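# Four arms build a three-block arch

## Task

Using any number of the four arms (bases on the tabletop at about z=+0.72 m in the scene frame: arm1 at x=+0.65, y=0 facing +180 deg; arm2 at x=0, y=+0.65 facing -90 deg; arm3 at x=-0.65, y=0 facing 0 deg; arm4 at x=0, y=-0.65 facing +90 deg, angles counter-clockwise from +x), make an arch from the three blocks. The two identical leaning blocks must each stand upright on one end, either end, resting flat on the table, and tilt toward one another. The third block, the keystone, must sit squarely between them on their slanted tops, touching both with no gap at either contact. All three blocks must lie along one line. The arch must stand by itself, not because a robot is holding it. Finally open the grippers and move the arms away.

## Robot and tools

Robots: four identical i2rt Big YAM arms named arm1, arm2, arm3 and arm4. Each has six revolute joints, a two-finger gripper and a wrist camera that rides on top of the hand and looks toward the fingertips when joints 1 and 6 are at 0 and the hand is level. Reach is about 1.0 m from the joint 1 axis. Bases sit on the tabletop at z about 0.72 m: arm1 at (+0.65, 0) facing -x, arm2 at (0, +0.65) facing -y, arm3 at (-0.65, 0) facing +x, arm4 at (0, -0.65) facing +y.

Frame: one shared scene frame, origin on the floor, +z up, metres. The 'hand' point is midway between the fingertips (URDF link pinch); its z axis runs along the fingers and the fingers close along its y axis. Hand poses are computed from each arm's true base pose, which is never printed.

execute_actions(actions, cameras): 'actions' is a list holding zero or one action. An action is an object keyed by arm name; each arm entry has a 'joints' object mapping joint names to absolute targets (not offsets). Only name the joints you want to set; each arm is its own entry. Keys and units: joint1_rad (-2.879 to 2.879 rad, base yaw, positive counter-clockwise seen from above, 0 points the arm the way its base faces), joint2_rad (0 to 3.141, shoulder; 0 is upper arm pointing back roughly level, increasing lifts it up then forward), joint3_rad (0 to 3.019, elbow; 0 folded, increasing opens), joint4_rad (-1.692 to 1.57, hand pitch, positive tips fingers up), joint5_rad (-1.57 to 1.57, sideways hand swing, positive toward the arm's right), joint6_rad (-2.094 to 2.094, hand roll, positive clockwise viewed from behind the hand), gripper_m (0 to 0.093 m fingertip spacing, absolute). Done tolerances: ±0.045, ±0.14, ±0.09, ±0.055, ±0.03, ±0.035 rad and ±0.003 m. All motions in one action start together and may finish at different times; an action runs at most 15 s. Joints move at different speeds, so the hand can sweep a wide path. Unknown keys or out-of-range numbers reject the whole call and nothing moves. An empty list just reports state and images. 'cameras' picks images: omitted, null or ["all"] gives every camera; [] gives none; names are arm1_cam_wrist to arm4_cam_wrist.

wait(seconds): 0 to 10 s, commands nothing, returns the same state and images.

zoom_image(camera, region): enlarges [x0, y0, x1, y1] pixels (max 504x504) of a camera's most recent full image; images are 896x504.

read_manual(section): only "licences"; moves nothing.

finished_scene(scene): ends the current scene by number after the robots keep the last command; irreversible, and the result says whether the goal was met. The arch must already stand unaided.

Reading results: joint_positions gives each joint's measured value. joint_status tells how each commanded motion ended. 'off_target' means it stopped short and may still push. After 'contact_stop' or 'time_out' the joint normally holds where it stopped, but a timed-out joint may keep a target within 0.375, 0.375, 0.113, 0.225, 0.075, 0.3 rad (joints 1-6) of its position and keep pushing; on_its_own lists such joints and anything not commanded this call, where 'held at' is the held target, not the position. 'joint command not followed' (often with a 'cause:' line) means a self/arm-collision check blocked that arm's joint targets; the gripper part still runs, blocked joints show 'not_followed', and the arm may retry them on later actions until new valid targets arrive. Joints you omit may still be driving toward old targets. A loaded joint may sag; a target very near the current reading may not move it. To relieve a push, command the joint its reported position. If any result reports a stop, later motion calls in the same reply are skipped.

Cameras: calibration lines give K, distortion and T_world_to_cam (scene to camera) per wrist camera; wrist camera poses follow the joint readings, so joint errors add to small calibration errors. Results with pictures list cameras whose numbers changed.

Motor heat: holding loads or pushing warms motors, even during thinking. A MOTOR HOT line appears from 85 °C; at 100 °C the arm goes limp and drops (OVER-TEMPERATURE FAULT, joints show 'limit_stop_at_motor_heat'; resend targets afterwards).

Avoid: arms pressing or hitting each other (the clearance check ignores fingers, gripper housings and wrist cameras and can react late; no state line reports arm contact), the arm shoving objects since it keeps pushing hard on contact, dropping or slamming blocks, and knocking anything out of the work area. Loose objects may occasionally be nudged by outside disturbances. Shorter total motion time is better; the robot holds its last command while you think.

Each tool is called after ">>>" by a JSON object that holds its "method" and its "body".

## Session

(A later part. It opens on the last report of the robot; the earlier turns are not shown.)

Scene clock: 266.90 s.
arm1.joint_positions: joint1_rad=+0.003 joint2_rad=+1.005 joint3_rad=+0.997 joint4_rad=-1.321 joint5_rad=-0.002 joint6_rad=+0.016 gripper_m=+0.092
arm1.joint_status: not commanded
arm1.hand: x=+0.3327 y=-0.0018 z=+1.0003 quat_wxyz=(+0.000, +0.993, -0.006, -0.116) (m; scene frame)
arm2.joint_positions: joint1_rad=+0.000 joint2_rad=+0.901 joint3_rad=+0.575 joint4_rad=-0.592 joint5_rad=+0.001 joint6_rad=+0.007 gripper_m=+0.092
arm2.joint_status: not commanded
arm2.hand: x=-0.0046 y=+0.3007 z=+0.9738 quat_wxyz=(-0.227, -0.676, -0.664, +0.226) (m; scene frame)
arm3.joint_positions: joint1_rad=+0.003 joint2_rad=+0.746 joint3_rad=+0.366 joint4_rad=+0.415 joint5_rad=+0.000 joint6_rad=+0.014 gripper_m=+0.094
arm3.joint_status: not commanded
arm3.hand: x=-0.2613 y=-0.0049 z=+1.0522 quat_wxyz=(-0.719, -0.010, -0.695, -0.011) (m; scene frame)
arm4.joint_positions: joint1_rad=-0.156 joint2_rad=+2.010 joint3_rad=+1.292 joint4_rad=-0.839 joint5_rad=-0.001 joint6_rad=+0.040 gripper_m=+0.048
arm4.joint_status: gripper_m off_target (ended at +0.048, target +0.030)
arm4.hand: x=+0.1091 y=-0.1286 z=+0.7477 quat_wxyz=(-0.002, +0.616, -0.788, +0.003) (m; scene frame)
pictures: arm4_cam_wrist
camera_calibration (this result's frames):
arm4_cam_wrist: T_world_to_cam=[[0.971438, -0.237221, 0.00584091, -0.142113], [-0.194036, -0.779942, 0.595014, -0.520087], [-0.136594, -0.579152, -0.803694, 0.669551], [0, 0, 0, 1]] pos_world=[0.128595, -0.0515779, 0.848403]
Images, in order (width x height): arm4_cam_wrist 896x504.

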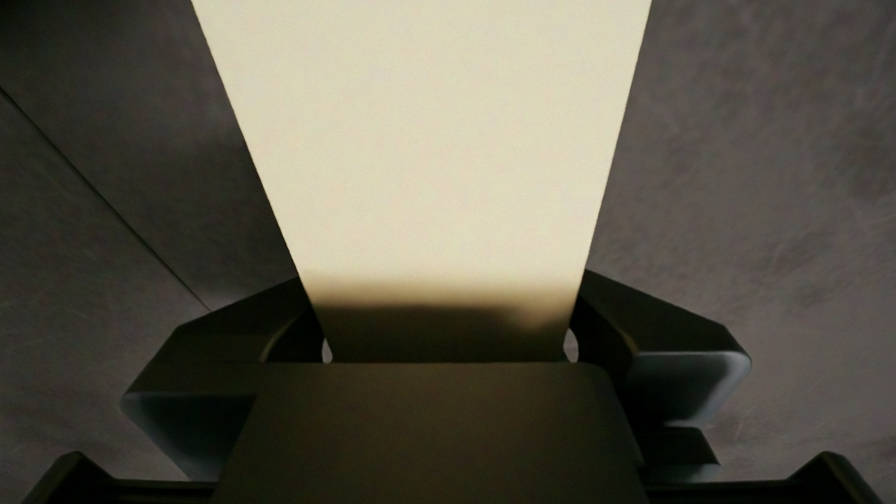

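>>> {"method": "execute_actions", "body": {"actions": [{"arm4":{"joints":{"joint2_rad":1.93,"joint3_rad":1.36,"joint4_rad":-1.0}}}], "cameras": []}}

>>> {"method": "execute_actions", "body": {"actions": [{"arm4":{"joints":{"joint5_rad":1.1}},"arm1":{"joints":{"joint2_rad":0.6,"joint3_rad":0.5,"joint4_rad":-0.6}}}], "cameras": ["arm1_cam_wrist","arm3_cam_wrist"]}}

Scene clock: 268.93 s.
arm1.joint_positions: joint1_rad=+0.003 joint2_rad=+1.005 joint3_rad=+0.997 joint4_rad=-1.321 joint5_rad=-0.002 joint6_rad=+0.016 gripper_m=+0.092
arm1.joint_status: not commanded
arm1.hand: x=+0.3327 y=-0.0018 z=+1.0003 quat_wxyz=(+0.000, +0.993, -0.006, -0.116) (m; scene frame)
arm2.joint_positions: joint1_rad=+0.000 joint2_rad=+0.901 joint3_rad=+0.575 joint4_rad=-0.592 joint5_rad=+0.001 joint6_rad=+0.007 gripper_m=+0.092
arm2.joint_status: not commanded
arm2.hand: x=-0.0046 y=+0.3007 z=+0.9738 quat_wxyz=(-0.227, -0.676, -0.664, +0.226) (m; scene frame)
arm3.joint_positions: joint1_rad=+0.003 joint2_rad=+0.746 joint3_rad=+0.366 joint4_rad=+0.415 joint5_rad=+0.000 joint6_rad=+0.014 gripper_m=+0.094
arm3.joint_status: not commanded
arm3.hand: x=-0.2613 y=-0.0049 z=+1.0522 quat_wxyz=(-0.719, -0.010, -0.695, -0.011) (m; scene frame)
arm4.joint_positions: joint1_rad=-0.156 joint2_rad=+1.980 joint3_rad=+1.300 joint4_rad=-0.992 joint5_rad=-0.001 joint6_rad=+0.040 gripper_m=+0.048
arm4.joint_status: all done
arm4.hand: x=+0.1033 y=-0.1561 z=+0.7673 quat_wxyz=(+0.041, +0.614, -0.787, +0.040) (m; scene frame)
pictures: none
No camera images: the call's "cameras" was empty. Leave "cameras" out to get every camera's image.

Scene clock: 270.43 s.
arm1.joint_positions: joint1_rad=+0.003 joint2_rad=+0.600 joint3_rad=+0.505 joint4_rad=-0.626 joint5_rad=-0.002 joint6_rad=+0.016 gripper_m=+0.092
arm1.joint_status: all done
arm1.hand: x=+0.3377 y=-0.0016 z=+0.9570 quat_wxyz=(+0.002, +0.913, -0.005, -0.408) (m; scene frame)
arm2.joint_positions: joint1_rad=+0.000 joint2_rad=+0.901 joint3_rad=+0.575 joint4_rad=-0.592 joint5_rad=+0.001 joint6_rad=+0.007 gripper_m=+0.092
arm2.joint_status: not commanded
arm2.hand: x=-0.0046 y=+0.3007 z=+0.9738 quat_wxyz=(-0.227, -0.676, -0.664, +0.226) (m; scene frame)
arm3.joint_positions: joint1_rad=+0.003 joint2_rad=+0.746 joint3_rad=+0.366 joint4_rad=+0.415 joint5_rad=+0.000 joint6_rad=+0.014 gripper_m=+0.094
arm3.joint_status: not commanded
arm3.hand: x=-0.2613 y=-0.0049 z=+1.0522 quat_wxyz=(-0.719, -0.010, -0.695, -0.011) (m; scene frame)
arm4.joint_positions: joint1_rad=-0.156 joint2_rad=+1.980 joint3_rad=+1.300 joint4_rad=-0.993 joint5_rad=+1.082 joint6_rad=+0.024 gripper_m=+0.048
arm4.joint_status: all done
arm4.hand: x=+0.2535 y=-0.1767 z=+0.8591 quat_wxyz=(-0.294, +0.554, -0.650, +0.429) (m; scene frame)
pictures: arm1_cam_wrist, arm3_cam_wrist
camera_calibration (this result's frames):
arm1_cam_wrist: T_world_to_cam=[[0.00810882, 0.999923, -0.0093974, 0.00986524], [0.977205, -0.00991762, -0.212066, -0.122729], [-0.212143, -0.00746358, -0.97721, 1.13073], [0, 0, 0, 1]] pos_world=[0.359727, -0.00264237, 1.07902]
arm3_cam_wrist: T_world_to_cam=[[0.0013731, -0.999719, -0.0236782, 0.0215637], [-0.564207, 0.018775, -0.82542, 0.723839], [0.825632, 0.0144928, -0.564022, 0.936953], [0, 0, 0, 1]] pos_world=[-0.365213, -0.00561149, 1.12644]
Images, in order (width x height): arm1_cam_wrist 896x504, arm3_cam_wrist 896x504.

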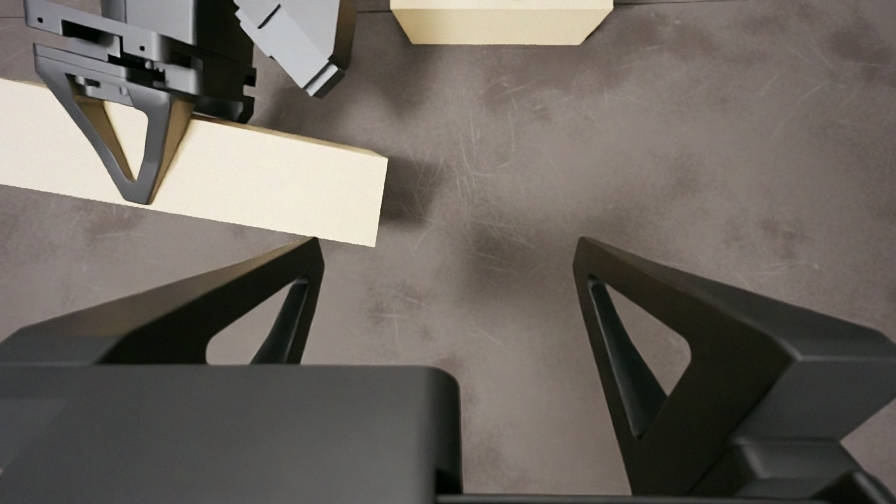

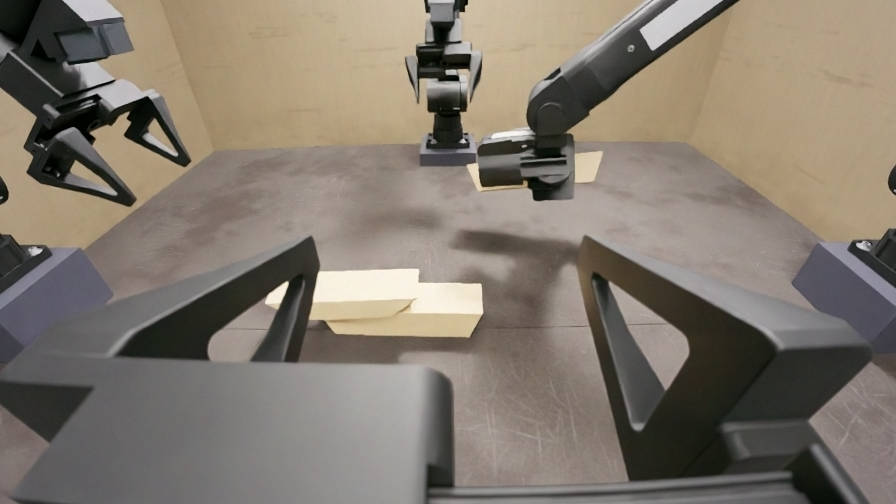

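>>> {"method": "execute_actions", "body": {"actions": [{"arm4":{"joints":{"joint2_rad":2.09,"joint3_rad":1.25,"joint4_rad":-0.73}}}], "cameras": ["arm1_cam_wrist","arm3_cam_wrist"]}}

Scene clock: 272.73 s.
arm1.joint_positions: joint1_rad=+0.003 joint2_rad=+0.600 joint3_rad=+0.505 joint4_rad=-0.626 joint5_rad=-0.002 joint6_rad=+0.016 gripper_m=+0.092
arm1.joint_status: not commanded
arm1.hand: x=+0.3377 y=-0.0016 z=+0.9570 quat_wxyz=(+0.002, +0.913, -0.005, -0.408) (m; scene frame)
arm2.joint_positions: joint1_rad=+0.000 joint2_rad=+0.901 joint3_rad=+0.575 joint4_rad=-0.592 joint5_rad=+0.001 joint6_rad=+0.007 gripper_m=+0.092
arm2.joint_status: not commanded
arm2.hand: x=-0.0046 y=+0.3007 z=+0.9738 quat_wxyz=(-0.227, -0.676, -0.664, +0.226) (m; scene frame)
arm3.joint_positions: joint1_rad=+0.003 joint2_rad=+0.746 joint3_rad=+0.366 joint4_rad=+0.415 joint5_rad=+0.000 joint6_rad=+0.014 gripper_m=+0.094
arm3.joint_status: not commanded
arm3.hand: x=-0.2613 y=-0.0049 z=+1.0522 quat_wxyz=(-0.719, -0.010, -0.695, -0.011) (m; scene frame)
arm4.joint_positions: joint1_rad=-0.155 joint2_rad=+2.122 joint3_rad=+1.237 joint4_rad=-0.739 joint5_rad=+1.092 joint6_rad=+0.037 gripper_m=+0.047
arm4.joint_status: all done
arm4.hand: x=+0.2536 y=-0.1822 z=+0.7709 quat_wxyz=(-0.316, +0.539, -0.660, +0.417) (m; scene frame)
pictures: arm1_cam_wrist, arm3_cam_wrist
camera_calibration (this result's frames):
arm1_cam_wrist: T_world_to_cam=[[0.00810882, 0.999923, -0.0093974, 0.00986524], [0.977205, -0.00991762, -0.212066, -0.122729], [-0.212143, -0.00746358, -0.97721, 1.13073], [0, 0, 0, 1]] pos_world=[0.359727, -0.00264237, 1.07902]
arm3_cam_wrist: T_world_to_cam=[[0.0013731, -0.999719, -0.0236782, 0.0215637], [-0.564207, 0.018775, -0.82542, 0.723839], [0.825632, 0.0144928, -0.564022, 0.936953], [0, 0, 0, 1]] pos_world=[-0.365213, -0.00561149, 1.12644]
Images, in order (width x height): arm1_cam_wrist 896x504, arm3_cam_wrist 896x504.

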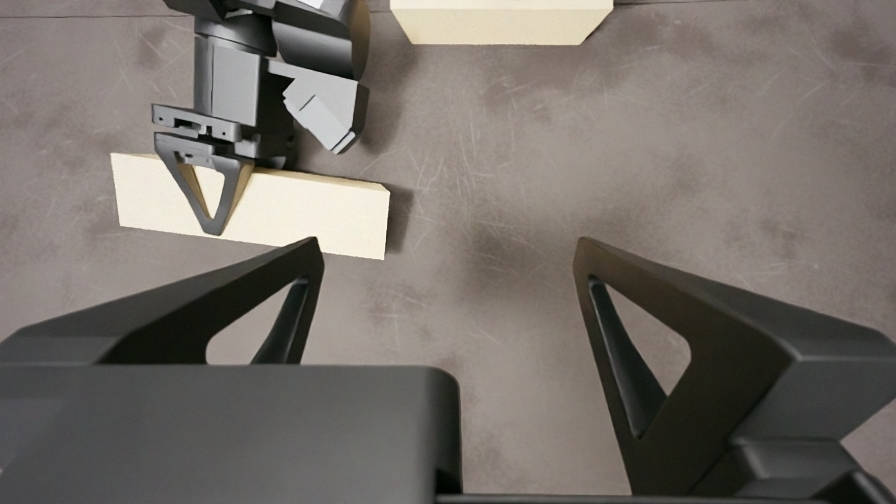

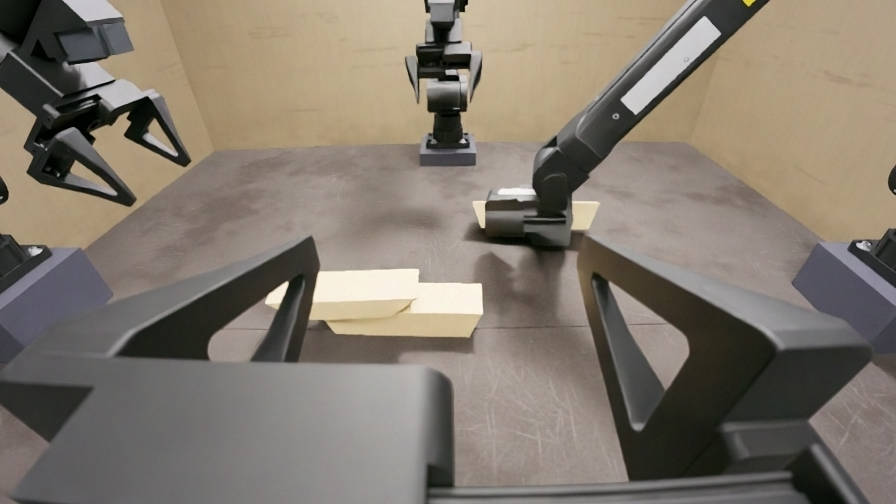

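>>> {"method": "execute_actions", "body": {"actions": [{"arm4":{"joints":{"gripper_m":0.08}}}], "cameras": ["arm1_cam_wrist"]}}

>>> {"method": "execute_actions", "body": {"actions": [{"arm4":{"joints":{"joint1_rad":0.0}}}], "cameras": ["arm1_cam_wrist","arm3_cam_wrist"]}}

Scene clock: 274.10 s.
arm1.joint_positions: joint1_rad=+0.003 joint2_rad=+0.600 joint3_rad=+0.505 joint4_rad=-0.626 joint5_rad=-0.002 joint6_rad=+0.016 gripper_m=+0.092
arm1.joint_status: not commanded
arm1.hand: x=+0.3377 y=-0.0016 z=+0.9570 quat_wxyz=(+0.002, +0.913, -0.005, -0.408) (m; scene frame)
arm2.joint_positions: joint1_rad=+0.000 joint2_rad=+0.901 joint3_rad=+0.575 joint4_rad=-0.592 joint5_rad=+0.001 joint6_rad=+0.007 gripper_m=+0.092
arm2.joint_status: not commanded
arm2.hand: x=-0.0046 y=+0.3007 z=+0.9738 quat_wxyz=(-0.227, -0.676, -0.664, +0.226) (m; scene frame)
arm3.joint_positions: joint1_rad=+0.003 joint2_rad=+0.746 joint3_rad=+0.366 joint4_rad=+0.415 joint5_rad=+0.000 joint6_rad=+0.014 gripper_m=+0.094
arm3.joint_status: not commanded
arm3.hand: x=-0.2613 y=-0.0049 z=+1.0522 quat_wxyz=(-0.719, -0.010, -0.695, -0.011) (m; scene frame)
arm4.joint_positions: joint1_rad=-0.155 joint2_rad=+2.109 joint3_rad=+1.237 joint4_rad=-0.738 joint5_rad=+1.102 joint6_rad=+0.037 gripper_m=+0.080
arm4.joint_status: all done
arm4.hand: x=+0.2545 y=-0.1799 z=+0.7788 quat_wxyz=(-0.323, +0.535, -0.660, +0.417) (m; scene frame)
pictures: arm1_cam_wrist
camera_calibration (this result's frames):
arm1_cam_wrist: T_world_to_cam=[[0.00810882, 0.999923, -0.0093974, 0.00986524], [0.977205, -0.00991762, -0.212066, -0.122729], [-0.212143, -0.00746358, -0.97721, 1.13073], [0, 0, 0, 1]] pos_world=[0.359727, -0.00264237, 1.07902]
Images, in order (width x height): arm1_cam_wrist 896x504.

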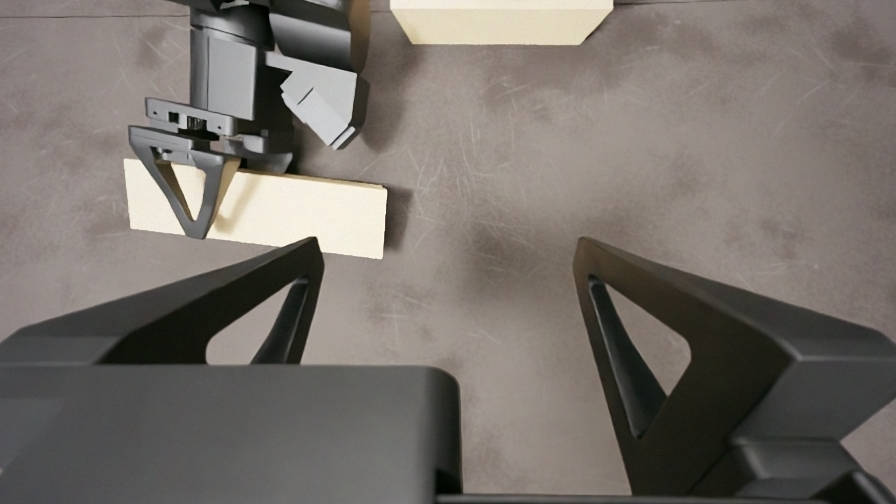

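Scene clock: 275.03 s.
arm1.joint_positions: joint1_rad=+0.003 joint2_rad=+0.600 joint3_rad=+0.505 joint4_rad=-0.626 joint5_rad=-0.002 joint6_rad=+0.016 gripper_m=+0.092
arm1.joint_status: not commanded
arm1.hand: x=+0.3377 y=-0.0016 z=+0.9570 quat_wxyz=(+0.002, +0.913, -0.005, -0.408) (m; scene frame)
arm2.joint_positions: joint1_rad=+0.000 joint2_rad=+0.901 joint3_rad=+0.575 joint4_rad=-0.592 joint5_rad=+0.001 joint6_rad=+0.007 gripper_m=+0.092
arm2.joint_status: not commanded
arm2.hand: x=-0.0046 y=+0.3007 z=+0.9738 quat_wxyz=(-0.227, -0.676, -0.664, +0.226) (m; scene frame)
arm3.joint_positions: joint1_rad=+0.003 joint2_rad=+0.746 joint3_rad=+0.366 joint4_rad=+0.415 joint5_rad=+0.000 joint6_rad=+0.014 gripper_m=+0.094
arm3.joint_status: not commanded
arm3.hand: x=-0.2613 y=-0.0049 z=+1.0522 quat_wxyz=(-0.719, -0.010, -0.695, -0.011) (m; scene frame)
arm4.joint_positions: joint1_rad=+0.014 joint2_rad=+2.109 joint3_rad=+1.237 joint4_rad=-0.738 joint5_rad=+1.106 joint6_rad=+0.037 gripper_m=+0.080
arm4.joint_status: all done
arm4.hand: x=+0.1721 y=-0.1439 z=+0.7788 quat_wxyz=(-0.357, +0.589, -0.612, +0.389) (m; scene frame)
pictures: arm1_cam_wrist, arm3_cam_wrist
camera_calibration (this result's frames):
arm1_cam_wrist: T_world_to_cam=[[0.00810882, 0.999923, -0.0093974, 0.00986524], [0.977205, -0.00991762, -0.212066, -0.122729], [-0.212143, -0.00746358, -0.97721, 1.13073], [0, 0, 0, 1]] pos_world=[0.359727, -0.00264237, 1.07902]
arm3_cam_wrist: T_world_to_cam=[[0.0013731, -0.999719, -0.0236782, 0.0215637], [-0.564207, 0.018775, -0.82542, 0.723839], [0.825632, 0.0144928, -0.564022, 0.936953], [0, 0, 0, 1]] pos_world=[-0.365213, -0.00561149, 1.12644]
Images, in order (width x height): arm1_cam_wrist 896x504, arm3_cam_wrist 896x504.

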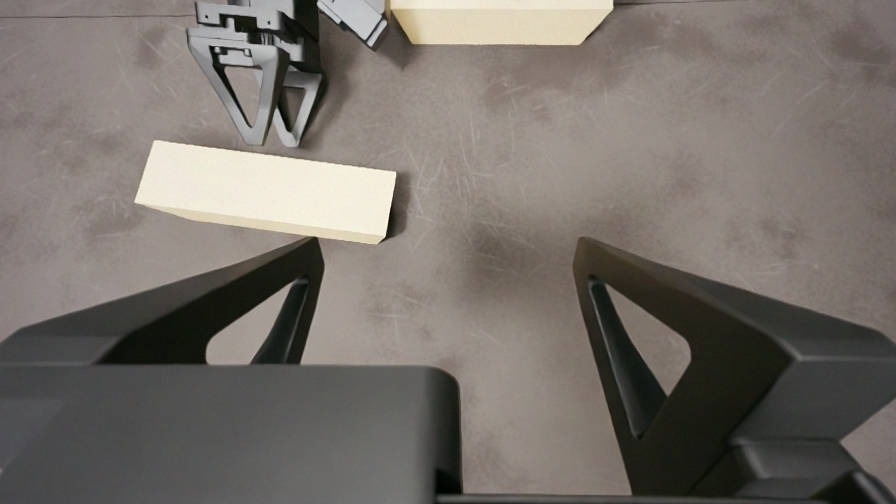

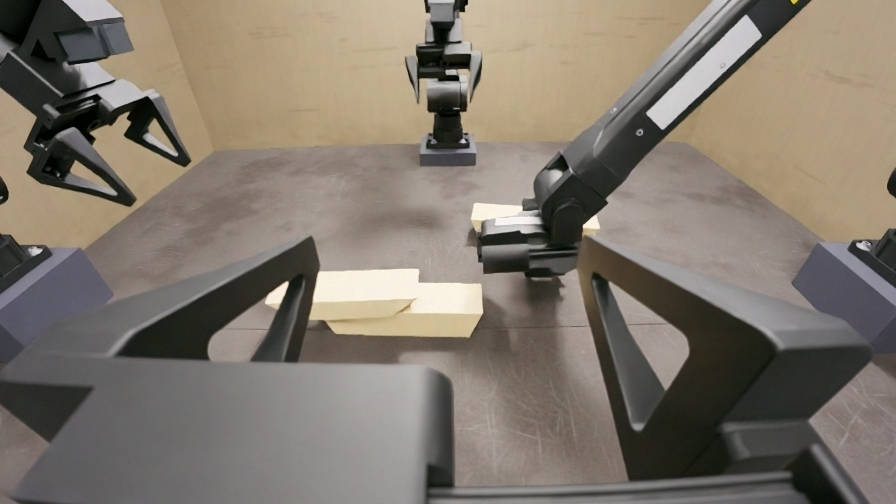

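>>> {"method": "execute_actions", "body": {"actions": [{"arm4":{"joints":{"joint2_rad":1.8,"joint3_rad":1.45,"joint4_rad":-1.1,"joint5_rad":0,"gripper_m":0.092}},"arm1":{"joints":{"joint2_rad":0.2,"joint3_rad":0.3,"joint4_rad":-0.6}}}], "cameras": []}}

>>> {"method": "execute_actions", "body": {"actions": [{"arm4":{"joints":{"joint1_rad":-0.39,"joint2_rad":1.92,"joint3_rad":1.51,"joint4_rad":-1.13,"joint5_rad":-0.01,"joint6_rad":-0.25}}}], "cameras": ["arm4_cam_wrist"]}}

Scene clock: 278.67 s.
arm1.joint_positions: joint1_rad=+0.003 joint2_rad=+0.201 joint3_rad=+0.300 joint4_rad=-0.618 joint5_rad=-0.002 joint6_rad=+0.016 gripper_m=+0.092
arm1.joint_status: all done
arm1.hand: x=+0.3924 y=-0.0014 z=+0.9444 quat_wxyz=(+0.003, +0.867, -0.004, -0.498) (m; scene frame)
arm2.joint_positions: joint1_rad=+0.000 joint2_rad=+0.901 joint3_rad=+0.575 joint4_rad=-0.592 joint5_rad=+0.001 joint6_rad=+0.007 gripper_m=+0.092
arm2.joint_status: not commanded
arm2.hand: x=-0.0046 y=+0.3007 z=+0.9738 quat_wxyz=(-0.227, -0.676, -0.664, +0.226) (m; scene frame)
arm3.joint_positions: joint1_rad=+0.003 joint2_rad=+0.746 joint3_rad=+0.366 joint4_rad=+0.415 joint5_rad=+0.000 joint6_rad=+0.014 gripper_m=+0.094
arm3.joint_status: not commanded
arm3.hand: x=-0.2613 y=-0.0049 z=+1.0522 quat_wxyz=(-0.719, -0.010, -0.695, -0.011) (m; scene frame)
arm4.joint_positions: joint1_rad=+0.011 joint2_rad=+1.792 joint3_rad=+1.431 joint4_rad=-1.092 joint5_rad=+0.003 joint6_rad=+0.037 gripper_m=+0.092
arm4.joint_status: all done
arm4.hand: x=+0.0216 y=-0.0933 z=+0.9059 quat_wxyz=(-0.040, +0.679, -0.732, -0.033) (m; scene frame)
pictures: none
No camera images: the call's "cameras" was empty. Leave "cameras" out to get every camera's image.

Scene clock: 280.03 s.
arm1.joint_positions: joint1_rad=+0.003 joint2_rad=+0.201 joint3_rad=+0.300 joint4_rad=-0.618 joint5_rad=-0.002 joint6_rad=+0.016 gripper_m=+0.092
arm1.joint_status: not commanded
arm1.hand: x=+0.3924 y=-0.0014 z=+0.9444 quat_wxyz=(+0.003, +0.867, -0.004, -0.498) (m; scene frame)
arm2.joint_positions: joint1_rad=+0.000 joint2_rad=+0.901 joint3_rad=+0.575 joint4_rad=-0.592 joint5_rad=+0.001 joint6_rad=+0.007 gripper_m=+0.092
arm2.joint_status: not commanded
arm2.hand: x=-0.0046 y=+0.3007 z=+0.9738 quat_wxyz=(-0.227, -0.676, -0.664, +0.226) (m; scene frame)
arm3.joint_positions: joint1_rad=+0.003 joint2_rad=+0.746 joint3_rad=+0.366 joint4_rad=+0.415 joint5_rad=+0.000 joint6_rad=+0.014 gripper_m=+0.094
arm3.joint_status: not commanded
arm3.hand: x=-0.2613 y=-0.0049 z=+1.0522 quat_wxyz=(-0.719, -0.010, -0.695, -0.011) (m; scene frame)
arm4.joint_positions: joint1_rad=-0.396 joint2_rad=+1.930 joint3_rad=+1.469 joint4_rad=-1.122 joint5_rad=-0.008 joint6_rad=-0.238 gripper_m=+0.092
arm4.joint_status: all done
arm4.hand: x=+0.2389 y=-0.1477 z=+0.8466 quat_wxyz=(+0.010, +0.630, -0.776, +0.007) (m; scene frame)
pictures: arm4_cam_wrist
camera_calibration (this result's frames):
arm4_cam_wrist: T_world_to_cam=[[0.979578, -0.201028, -0.00387107, -0.261661], [-0.156287, -0.773395, 0.614357, -0.593056], [-0.126497, -0.601206, -0.789019, 0.737599], [0, 0, 0, 1]] pos_world=[0.256934, -0.0678192, 0.945315]
Images, in order (width x height): arm4_cam_wrist 896x504.

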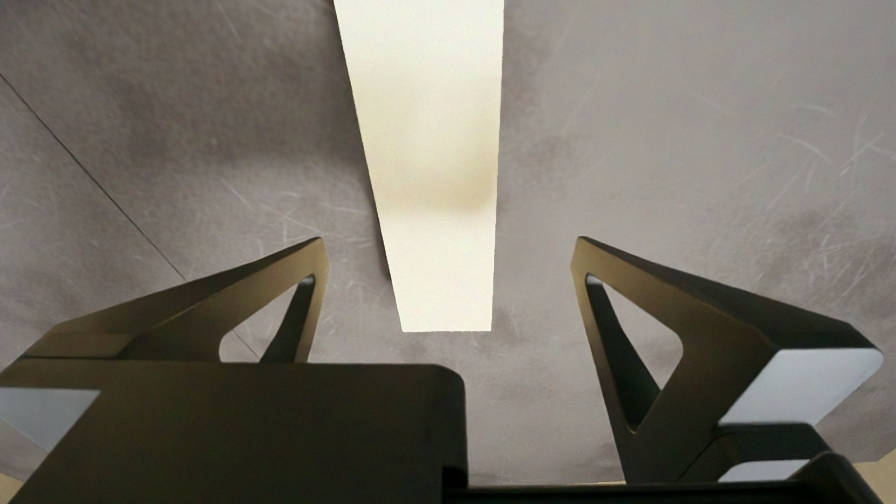

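>>> {"method": "execute_actions", "body": {"actions": [{"arm4":{"joints":{"joint1_rad":-0.38,"joint2_rad":2.06,"joint3_rad":1.39,"joint4_rad":-0.88,"joint6_rad":-0.29}}}], "cameras": []}}

>>> {"method": "execute_actions", "body": {"actions": [{"arm4":{"joints":{"gripper_m":0.045}}}], "cameras": ["arm4_cam_wrist"]}}

Scene clock: 281.60 s.
arm1.joint_positions: joint1_rad=+0.003 joint2_rad=+0.201 joint3_rad=+0.300 joint4_rad=-0.618 joint5_rad=-0.002 joint6_rad=+0.016 gripper_m=+0.092
arm1.joint_status: not commanded
arm1.hand: x=+0.3924 y=-0.0014 z=+0.9444 quat_wxyz=(+0.003, +0.867, -0.004, -0.498) (m; scene frame)
arm2.joint_positions: joint1_rad=+0.000 joint2_rad=+0.901 joint3_rad=+0.575 joint4_rad=-0.592 joint5_rad=+0.001 joint6_rad=+0.007 gripper_m=+0.092
arm2.joint_status: not commanded
arm2.hand: x=-0.0046 y=+0.3007 z=+0.9738 quat_wxyz=(-0.227, -0.676, -0.664, +0.226) (m; scene frame)
arm3.joint_positions: joint1_rad=+0.003 joint2_rad=+0.746 joint3_rad=+0.366 joint4_rad=+0.415 joint5_rad=+0.000 joint6_rad=+0.014 gripper_m=+0.094
arm3.joint_status: not commanded
arm3.hand: x=-0.2613 y=-0.0049 z=+1.0522 quat_wxyz=(-0.719, -0.010, -0.695, -0.011) (m; scene frame)
arm4.joint_positions: joint1_rad=-0.388 joint2_rad=+2.061 joint3_rad=+1.389 joint4_rad=-0.890 joint5_rad=-0.008 joint6_rad=-0.278 gripper_m=+0.092
arm4.joint_status: all done
arm4.hand: x=+0.2365 y=-0.1439 z=+0.7505 quat_wxyz=(+0.000, +0.649, -0.761, +0.002) (m; scene frame)
pictures: none
No camera images: the call's "cameras" was empty. Leave "cameras" out to get every camera's image.

Scene clock: 282.20 s.
arm1.joint_positions: joint1_rad=+0.003 joint2_rad=+0.201 joint3_rad=+0.300 joint4_rad=-0.618 joint5_rad=-0.002 joint6_rad=+0.016 gripper_m=+0.092
arm1.joint_status: not commanded
arm1.hand: x=+0.3924 y=-0.0014 z=+0.9444 quat_wxyz=(+0.003, +0.867, -0.004, -0.498) (m; scene frame)
arm2.joint_positions: joint1_rad=+0.000 joint2_rad=+0.901 joint3_rad=+0.575 joint4_rad=-0.592 joint5_rad=+0.001 joint6_rad=+0.007 gripper_m=+0.092
arm2.joint_status: not commanded
arm2.hand: x=-0.0046 y=+0.3007 z=+0.9738 quat_wxyz=(-0.227, -0.676, -0.664, +0.226) (m; scene frame)
arm3.joint_positions: joint1_rad=+0.003 joint2_rad=+0.746 joint3_rad=+0.366 joint4_rad=+0.415 joint5_rad=+0.000 joint6_rad=+0.014 gripper_m=+0.094
arm3.joint_status: not commanded
arm3.hand: x=-0.2613 y=-0.0049 z=+1.0522 quat_wxyz=(-0.719, -0.010, -0.695, -0.011) (m; scene frame)
arm4.joint_positions: joint1_rad=-0.387 joint2_rad=+2.061 joint3_rad=+1.389 joint4_rad=-0.888 joint5_rad=-0.011 joint6_rad=-0.280 gripper_m=+0.060
arm4.joint_status: gripper_m off_target (ended at +0.060, target +0.045)
arm4.hand: x=+0.2358 y=-0.1432 z=+0.7505 quat_wxyz=(+0.000, +0.650, -0.760, +0.000) (m; scene frame)
pictures: arm4_cam_wrist
camera_calibration (this result's frames):
arm4_cam_wrist: T_world_to_cam=[[0.988619, -0.150435, -0.00104154, -0.255118], [-0.120191, -0.793985, 0.595937, -0.528642], [-0.0904769, -0.58903, -0.80303, 0.667921], [0, 0, 0, 1]] pos_world=[0.249108, -0.0646875, 0.851133]
Images, in order (width x height): arm4_cam_wrist 896x504.

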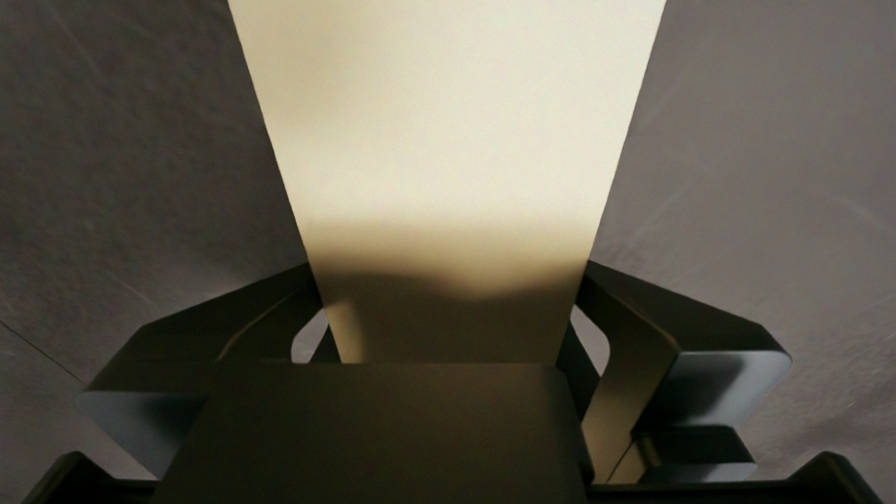

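>>> {"method": "execute_actions", "body": {"actions": [{"arm4":{"joints":{"joint2_rad":1.8,"joint3_rad":1.45,"joint4_rad":-1.2}},"arm2":{"joints":{"joint2_rad":1.35,"joint3_rad":1.1,"joint4_rad":-1.25}}}], "cameras": []}}

>>> {"method": "execute_actions", "body": {"actions": [{"arm4":{"joints":{"joint1_rad":-0.1,"joint2_rad":1.2,"joint3_rad":0.9,"joint4_rad":-1.0,"joint6_rad":0.01,"joint5_rad":0}}}], "cameras": ["arm2_cam_wrist","arm3_cam_wrist"]}}

Scene clock: 284.10 s.
arm1.joint_positions: joint1_rad=+0.003 joint2_rad=+0.201 joint3_rad=+0.300 joint4_rad=-0.618 joint5_rad=-0.002 joint6_rad=+0.016 gripper_m=+0.092
arm1.joint_status: not commanded
arm1.hand: x=+0.3924 y=-0.0014 z=+0.9444 quat_wxyz=(+0.003, +0.867, -0.004, -0.498) (m; scene frame)
arm2.joint_positions: joint1_rad=+0.000 joint2_rad=+1.346 joint3_rad=+1.044 joint4_rad=-1.241 joint5_rad=+0.001 joint6_rad=+0.007 gripper_m=+0.092
arm2.joint_status: all done
arm2.hand: x=-0.0048 y=+0.2770 z=+0.9771 quat_wxyz=(-0.010, -0.713, -0.701, +0.008) (m; scene frame)
arm3.joint_positions: joint1_rad=+0.003 joint2_rad=+0.746 joint3_rad=+0.366 joint4_rad=+0.415 joint5_rad=+0.000 joint6_rad=+0.014 gripper_m=+0.094
arm3.joint_status: not commanded
arm3.hand: x=-0.2613 y=-0.0049 z=+1.0522 quat_wxyz=(-0.719, -0.010, -0.695, -0.011) (m; scene frame)
arm4.joint_positions: joint1_rad=-0.387 joint2_rad=+1.808 joint3_rad=+1.402 joint4_rad=-1.192 joint5_rad=-0.011 joint6_rad=-0.280 gripper_m=+0.060
arm4.joint_status: all done
arm4.hand: x=+0.2181 y=-0.1778 z=+0.8880 quat_wxyz=(+0.017, +0.650, -0.760, +0.008) (m; scene frame)
pictures: none
No camera images: the call's "cameras" was empty. Leave "cameras" out to get every camera's image.

Scene clock: 285.40 s.
arm1.joint_positions: joint1_rad=+0.003 joint2_rad=+0.201 joint3_rad=+0.300 joint4_rad=-0.618 joint5_rad=-0.002 joint6_rad=+0.016 gripper_m=+0.092
arm1.joint_status: not commanded
arm1.hand: x=+0.3924 y=-0.0014 z=+0.9444 quat_wxyz=(+0.003, +0.867, -0.004, -0.498) (m; scene frame)
arm2.joint_positions: joint1_rad=+0.000 joint2_rad=+1.346 joint3_rad=+1.044 joint4_rad=-1.241 joint5_rad=+0.001 joint6_rad=+0.007 gripper_m=+0.092
arm2.joint_status: not commanded
arm2.hand: x=-0.0048 y=+0.2770 z=+0.9771 quat_wxyz=(-0.010, -0.713, -0.701, +0.008) (m; scene frame)
arm3.joint_positions: joint1_rad=+0.003 joint2_rad=+0.746 joint3_rad=+0.366 joint4_rad=+0.415 joint5_rad=+0.000 joint6_rad=+0.014 gripper_m=+0.094
arm3.joint_status: not commanded
arm3.hand: x=-0.2613 y=-0.0049 z=+1.0522 quat_wxyz=(-0.719, -0.010, -0.695, -0.011) (m; scene frame)
arm4.joint_positions: joint1_rad=-0.089 joint2_rad=+1.215 joint3_rad=+0.889 joint4_rad=-1.012 joint5_rad=-0.001 joint6_rad=-0.003 gripper_m=+0.060
arm4.joint_status: all done
arm4.hand: x=+0.0506 y=-0.2813 z=+0.9500 quat_wxyz=(-0.084, +0.654, -0.748, -0.069) (m; scene frame)
pictures: arm2_cam_wrist, arm3_cam_wrist
camera_calibration (this result's frames):
arm2_cam_wrist: T_world_to_cam=[[-0.999906, 0.0108682, -0.00838574, 0.00386008], [0.00403157, 0.81644, 0.577416, -0.789154], [0.0131219, 0.577328, -0.816407, 0.763053], [0, 0, 0, 1]] pos_world=[-0.00297149, 0.203723, 1.07866]
arm3_cam_wrist: T_world_to_cam=[[0.0013731, -0.999719, -0.0236782, 0.0215637], [-0.564207, 0.018775, -0.82542, 0.723839], [0.825632, 0.0144928, -0.564022, 0.936953], [0, 0, 0, 1]] pos_world=[-0.365213, -0.00561149, 1.12644]
Images, in order (width x height): arm2_cam_wrist 896x504, arm3_cam_wrist 896x504.

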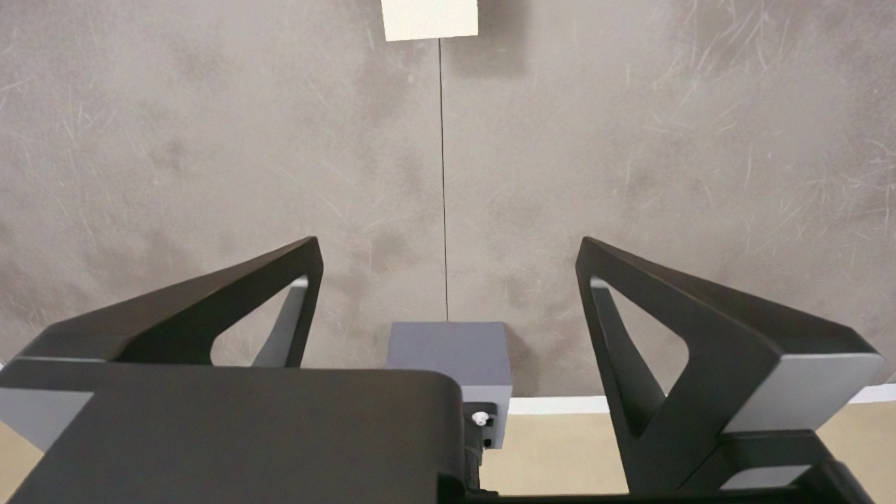

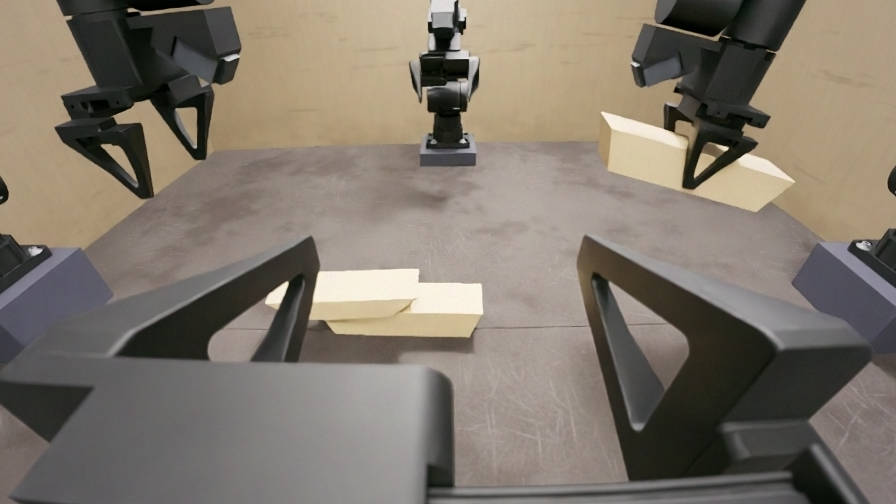

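>>> {"method": "execute_actions", "body": {"actions": [{"arm2":{"joints":{"joint1_rad":0.035,"joint2_rad":1.8,"joint3_rad":1.37,"joint4_rad":-1.07}}}], "cameras": ["arm2_cam_wrist"]}}

Scene clock: 288.37 s.
arm1.joint_positions: joint1_rad=+0.003 joint2_rad=+0.201 joint3_rad=+0.300 joint4_rad=-0.618 joint5_rad=-0.002 joint6_rad=+0.016 gripper_m=+0.092
arm1.joint_status: not commanded
arm1.hand: x=+0.3924 y=-0.0014 z=+0.9444 quat_wxyz=(+0.003, +0.867, -0.004, -0.498) (m; scene frame)
arm2.joint_positions: joint1_rad=+0.032 joint2_rad=+1.814 joint3_rad=+1.339 joint4_rad=-1.071 joint5_rad=+0.001 joint6_rad=+0.007 gripper_m=+0.092
arm2.joint_status: all done
arm2.hand: x=+0.0112 y=+0.1277 z=+0.8828 quat_wxyz=(-0.009, -0.701, -0.713, +0.007) (m; scene frame)
arm3.joint_positions: joint1_rad=+0.003 joint2_rad=+0.746 joint3_rad=+0.366 joint4_rad=+0.415 joint5_rad=+0.000 joint6_rad=+0.014 gripper_m=+0.094
arm3.joint_status: not commanded
arm3.hand: x=-0.2613 y=-0.0049 z=+1.0522 quat_wxyz=(-0.719, -0.010, -0.695, -0.011) (m; scene frame)
arm4.joint_positions: joint1_rad=-0.089 joint2_rad=+1.215 joint3_rad=+0.889 joint4_rad=-1.012 joint5_rad=-0.001 joint6_rad=-0.002 gripper_m=+0.060
arm4.joint_status: not commanded
arm4.hand: x=+0.0506 y=-0.2813 z=+0.9500 quat_wxyz=(-0.084, +0.654, -0.749, -0.069) (m; scene frame)
pictures: arm2_cam_wrist
camera_calibration (this result's frames):
arm2_cam_wrist: T_world_to_cam=[[-0.999733, -0.021542, -0.00840708, 0.0248297], [-0.0224253, 0.814453, 0.579796, -0.614494], [-0.00564281, 0.579829, -0.814718, 0.770471], [0, 0, 0, 1]] pos_world=[0.0153904, 0.0542692, 0.984207]
Images, in order (width x height): arm2_cam_wrist 896x504.

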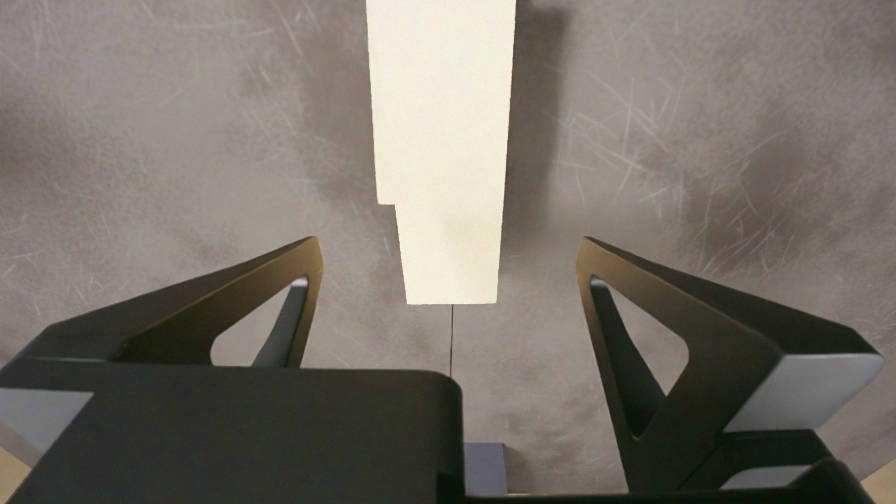

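>>> {"method": "execute_actions", "body": {"actions": [{"arm2":{"joints":{"joint2_rad":1.935,"joint3_rad":1.26,"joint4_rad":-0.86}}}], "cameras": []}}

>>> {"method": "execute_actions", "body": {"actions": [{"arm2":{"joints":{"gripper_m":0.045}}}], "cameras": []}}

>>> {"method": "execute_actions", "body": {"actions": [{"arm2":{"joints":{"joint2_rad":1.75,"joint3_rad":1.38,"joint4_rad":-1.15}}}], "cameras": ["arm3_cam_wrist","arm2_cam_wrist"]}}

Scene clock: 290.17 s.
arm1.joint_positions: joint1_rad=+0.003 joint2_rad=+0.201 joint3_rad=+0.300 joint4_rad=-0.618 joint5_rad=-0.002 joint6_rad=+0.016 gripper_m=+0.092
arm1.joint_status: not commanded
arm1.hand: x=+0.3924 y=-0.0014 z=+0.9444 quat_wxyz=(+0.003, +0.867, -0.004, -0.498) (m; scene frame)
arm2.joint_positions: joint1_rad=+0.032 joint2_rad=+1.950 joint3_rad=+1.253 joint4_rad=-0.870 joint5_rad=+0.001 joint6_rad=+0.007 gripper_m=+0.092
arm2.joint_status: all done
arm2.hand: x=+0.0114 y=+0.1332 z=+0.7882 quat_wxyz=(-0.002, -0.702, -0.713, +0.000) (m; scene frame)
arm3.joint_positions: joint1_rad=+0.003 joint2_rad=+0.746 joint3_rad=+0.366 joint4_rad=+0.415 joint5_rad=+0.000 joint6_rad=+0.014 gripper_m=+0.094
arm3.joint_status: not commanded
arm3.hand: x=-0.2613 y=-0.0049 z=+1.0522 quat_wxyz=(-0.719, -0.010, -0.695, -0.011) (m; scene frame)
arm4.joint_positions: joint1_rad=-0.089 joint2_rad=+1.215 joint3_rad=+0.889 joint4_rad=-1.012 joint5_rad=-0.001 joint6_rad=-0.002 gripper_m=+0.060
arm4.joint_status: not commanded
arm4.hand: x=+0.0506 y=-0.2813 z=+0.9500 quat_wxyz=(-0.084, +0.654, -0.749, -0.069) (m; scene frame)
pictures: none
No camera images: the call's "cameras" was empty. Leave "cameras" out to get every camera's image.

Scene clock: 290.77 s.
arm1.joint_positions: joint1_rad=+0.003 joint2_rad=+0.201 joint3_rad=+0.300 joint4_rad=-0.618 joint5_rad=-0.002 joint6_rad=+0.016 gripper_m=+0.092
arm1.joint_status: not commanded
arm1.hand: x=+0.3924 y=-0.0014 z=+0.9444 quat_wxyz=(+0.003, +0.867, -0.004, -0.498) (m; scene frame)
arm2.joint_positions: joint1_rad=+0.032 joint2_rad=+1.950 joint3_rad=+1.253 joint4_rad=-0.869 joint5_rad=+0.000 joint6_rad=+0.007 gripper_m=+0.059
arm2.joint_status: gripper_m off_target (ended at +0.059, target +0.045)
arm2.hand: x=+0.0116 y=+0.1329 z=+0.7882 quat_wxyz=(-0.003, -0.701, -0.713, +0.000) (m; scene frame)
arm3.joint_positions: joint1_rad=+0.003 joint2_rad=+0.746 joint3_rad=+0.366 joint4_rad=+0.415 joint5_rad=+0.000 joint6_rad=+0.014 gripper_m=+0.094
arm3.joint_status: not commanded
arm3.hand: x=-0.2613 y=-0.0049 z=+1.0522 quat_wxyz=(-0.719, -0.010, -0.695, -0.011) (m; scene frame)
arm4.joint_positions: joint1_rad=-0.089 joint2_rad=+1.215 joint3_rad=+0.889 joint4_rad=-1.012 joint5_rad=-0.001 joint6_rad=-0.002 gripper_m=+0.060
arm4.joint_status: not commanded
arm4.hand: x=+0.0506 y=-0.2813 z=+0.9500 quat_wxyz=(-0.084, +0.654, -0.749, -0.069) (m; scene frame)
pictures: none
No camera images: the call's "cameras" was empty. Leave "cameras" out to get every camera's image.

Scene clock: 292.00 s.
arm1.joint_positions: joint1_rad=+0.003 joint2_rad=+0.201 joint3_rad=+0.300 joint4_rad=-0.618 joint5_rad=-0.002 joint6_rad=+0.016 gripper_m=+0.092
arm1.joint_status: not commanded
arm1.hand: x=+0.3924 y=-0.0014 z=+0.9444 quat_wxyz=(+0.003, +0.867, -0.004, -0.498) (m; scene frame)
arm2.joint_positions: joint1_rad=+0.032 joint2_rad=+1.748 joint3_rad=+1.346 joint4_rad=-1.142 joint5_rad=+0.000 joint6_rad=+0.007 gripper_m=+0.059
arm2.joint_status: all done
arm2.hand: x=+0.0109 y=+0.1385 z=+0.9177 quat_wxyz=(-0.011, -0.701, -0.713, +0.008) (m; scene frame)
arm3.joint_positions: joint1_rad=+0.003 joint2_rad=+0.746 joint3_rad=+0.366 joint4_rad=+0.415 joint5_rad=+0.000 joint6_rad=+0.014 gripper_m=+0.094
arm3.joint_status: not commanded
arm3.hand: x=-0.2613 y=-0.0049 z=+1.0522 quat_wxyz=(-0.719, -0.010, -0.695, -0.011) (m; scene frame)
arm4.joint_positions: joint1_rad=-0.089 joint2_rad=+1.215 joint3_rad=+0.889 joint4_rad=-1.012 joint5_rad=-0.001 joint6_rad=-0.002 gripper_m=+0.060
arm4.joint_status: not commanded
arm4.hand: x=+0.0506 y=-0.2813 z=+0.9500 quat_wxyz=(-0.084, +0.654, -0.749, -0.069) (m; scene frame)
pictures: arm2_cam_wrist, arm3_cam_wrist
camera_calibration (this result's frames):
arm2_cam_wrist: T_world_to_cam=[[-0.999717, -0.0219541, -0.00916382, 0.025845], [-0.0232138, 0.81598, 0.577614, -0.641722], [-0.0052035, 0.577663, -0.816259, 0.794352], [0, 0, 0, 1]] pos_world=[0.0150742, 0.0653314, 1.0193]
arm3_cam_wrist: T_world_to_cam=[[0.0013731, -0.999719, -0.0236782, 0.0215637], [-0.564207, 0.018775, -0.82542, 0.723839], [0.825632, 0.0144928, -0.564022, 0.936953], [0, 0, 0, 1]] pos_world=[-0.365213, -0.00561149, 1.12644]
Images, in order (width x height): arm2_cam_wrist 896x504, arm3_cam_wrist 896x504.

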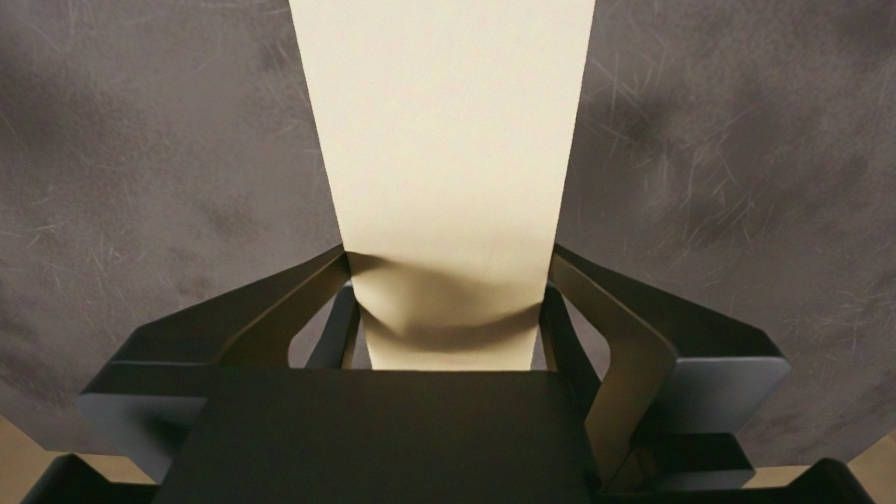

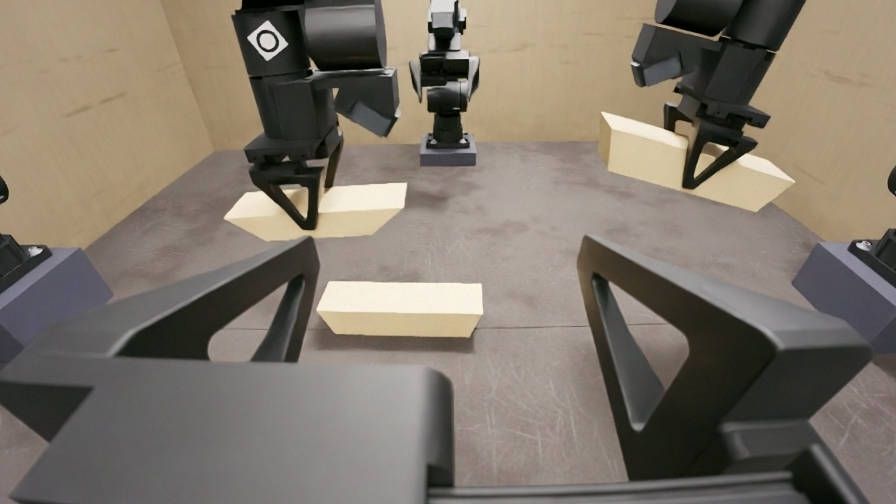

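>>> {"method": "execute_actions", "body": {"actions": [{"arm2":{"joints":{"joint1_rad":0.5}}}], "cameras": []}}

>>> {"method": "execute_actions", "body": {"actions": [{"arm2":{"joints":{"joint2_rad":1.98,"joint3_rad":1.21,"joint4_rad":-0.77}}}], "cameras": ["arm3_cam_wrist"]}}

Scene clock: 294.57 s.
arm1.joint_positions: joint1_rad=+0.003 joint2_rad=+0.201 joint3_rad=+0.300 joint4_rad=-0.618 joint5_rad=-0.002 joint6_rad=+0.016 gripper_m=+0.092
arm1.joint_status: not commanded
arm1.hand: x=+0.3924 y=-0.0014 z=+0.9444 quat_wxyz=(+0.003, +0.867, -0.004, -0.498) (m; scene frame)
arm2.joint_positions: joint1_rad=+0.497 joint2_rad=+1.748 joint3_rad=+1.346 joint4_rad=-1.142 joint5_rad=-0.002 joint6_rad=+0.006 gripper_m=+0.059
arm2.joint_status: all done
arm2.hand: x=+0.2401 y=+0.1982 z=+0.9187 quat_wxyz=(-0.013, -0.518, -0.855, +0.005) (m; scene frame)
arm3.joint_positions: joint1_rad=+0.003 joint2_rad=+0.746 joint3_rad=+0.366 joint4_rad=+0.415 joint5_rad=+0.000 joint6_rad=+0.014 gripper_m=+0.094
arm3.joint_status: not commanded
arm3.hand: x=-0.2613 y=-0.0049 z=+1.0522 quat_wxyz=(-0.719, -0.010, -0.695, -0.011) (m; scene frame)
arm4.joint_positions: joint1_rad=-0.089 joint2_rad=+1.215 joint3_rad=+0.889 joint4_rad=-1.012 joint5_rad=-0.001 joint6_rad=-0.002 gripper_m=+0.060
arm4.joint_status: not commanded
arm4.hand: x=+0.0506 y=-0.2813 z=+0.9500 quat_wxyz=(-0.084, +0.654, -0.749, -0.069) (m; scene frame)
pictures: none
No camera images: the call's "cameras" was empty. Leave "cameras" out to get every camera's image.

Scene clock: 295.70 s.
arm1.joint_positions: joint1_rad=+0.003 joint2_rad=+0.201 joint3_rad=+0.300 joint4_rad=-0.618 joint5_rad=-0.002 joint6_rad=+0.016 gripper_m=+0.092
arm1.joint_status: not commanded
arm1.hand: x=+0.3924 y=-0.0014 z=+0.9444 quat_wxyz=(+0.003, +0.867, -0.004, -0.498) (m; scene frame)
arm2.joint_positions: joint1_rad=+0.497 joint2_rad=+2.003 joint3_rad=+1.195 joint4_rad=-0.779 joint5_rad=-0.002 joint6_rad=+0.003 gripper_m=+0.059
arm2.joint_status: all done
arm2.hand: x=+0.2358 y=+0.2082 z=+0.7471 quat_wxyz=(+0.004, -0.517, -0.856, -0.006) (m; scene frame)
arm3.joint_positions: joint1_rad=+0.003 joint2_rad=+0.746 joint3_rad=+0.366 joint4_rad=+0.415 joint5_rad=+0.000 joint6_rad=+0.014 gripper_m=+0.094
arm3.joint_status: not commanded
arm3.hand: x=-0.2613 y=-0.0049 z=+1.0522 quat_wxyz=(-0.719, -0.010, -0.695, -0.011) (m; scene frame)
arm4.joint_positions: joint1_rad=-0.089 joint2_rad=+1.215 joint3_rad=+0.889 joint4_rad=-1.012 joint5_rad=-0.001 joint6_rad=-0.002 gripper_m=+0.060
arm4.joint_status: not commanded
arm4.hand: x=+0.0506 y=-0.2813 z=+0.9500 quat_wxyz=(-0.084, +0.654, -0.749, -0.069) (m; scene frame)
pictures: arm3_cam_wrist
camera_calibration (this result's frames):
arm3_cam_wrist: T_world_to_cam=[[0.0013731, -0.999719, -0.0236782, 0.0215637], [-0.564207, 0.018775, -0.82542, 0.723839], [0.825632, 0.0144928, -0.564022, 0.936953], [0, 0, 0, 1]] pos_world=[-0.365213, -0.00561149, 1.12644]
Images, in order (width x height): arm3_cam_wrist 896x504.

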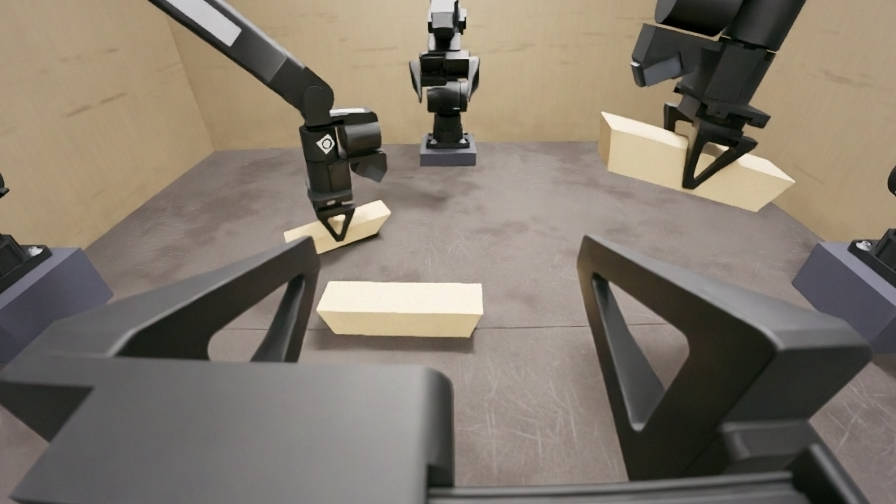

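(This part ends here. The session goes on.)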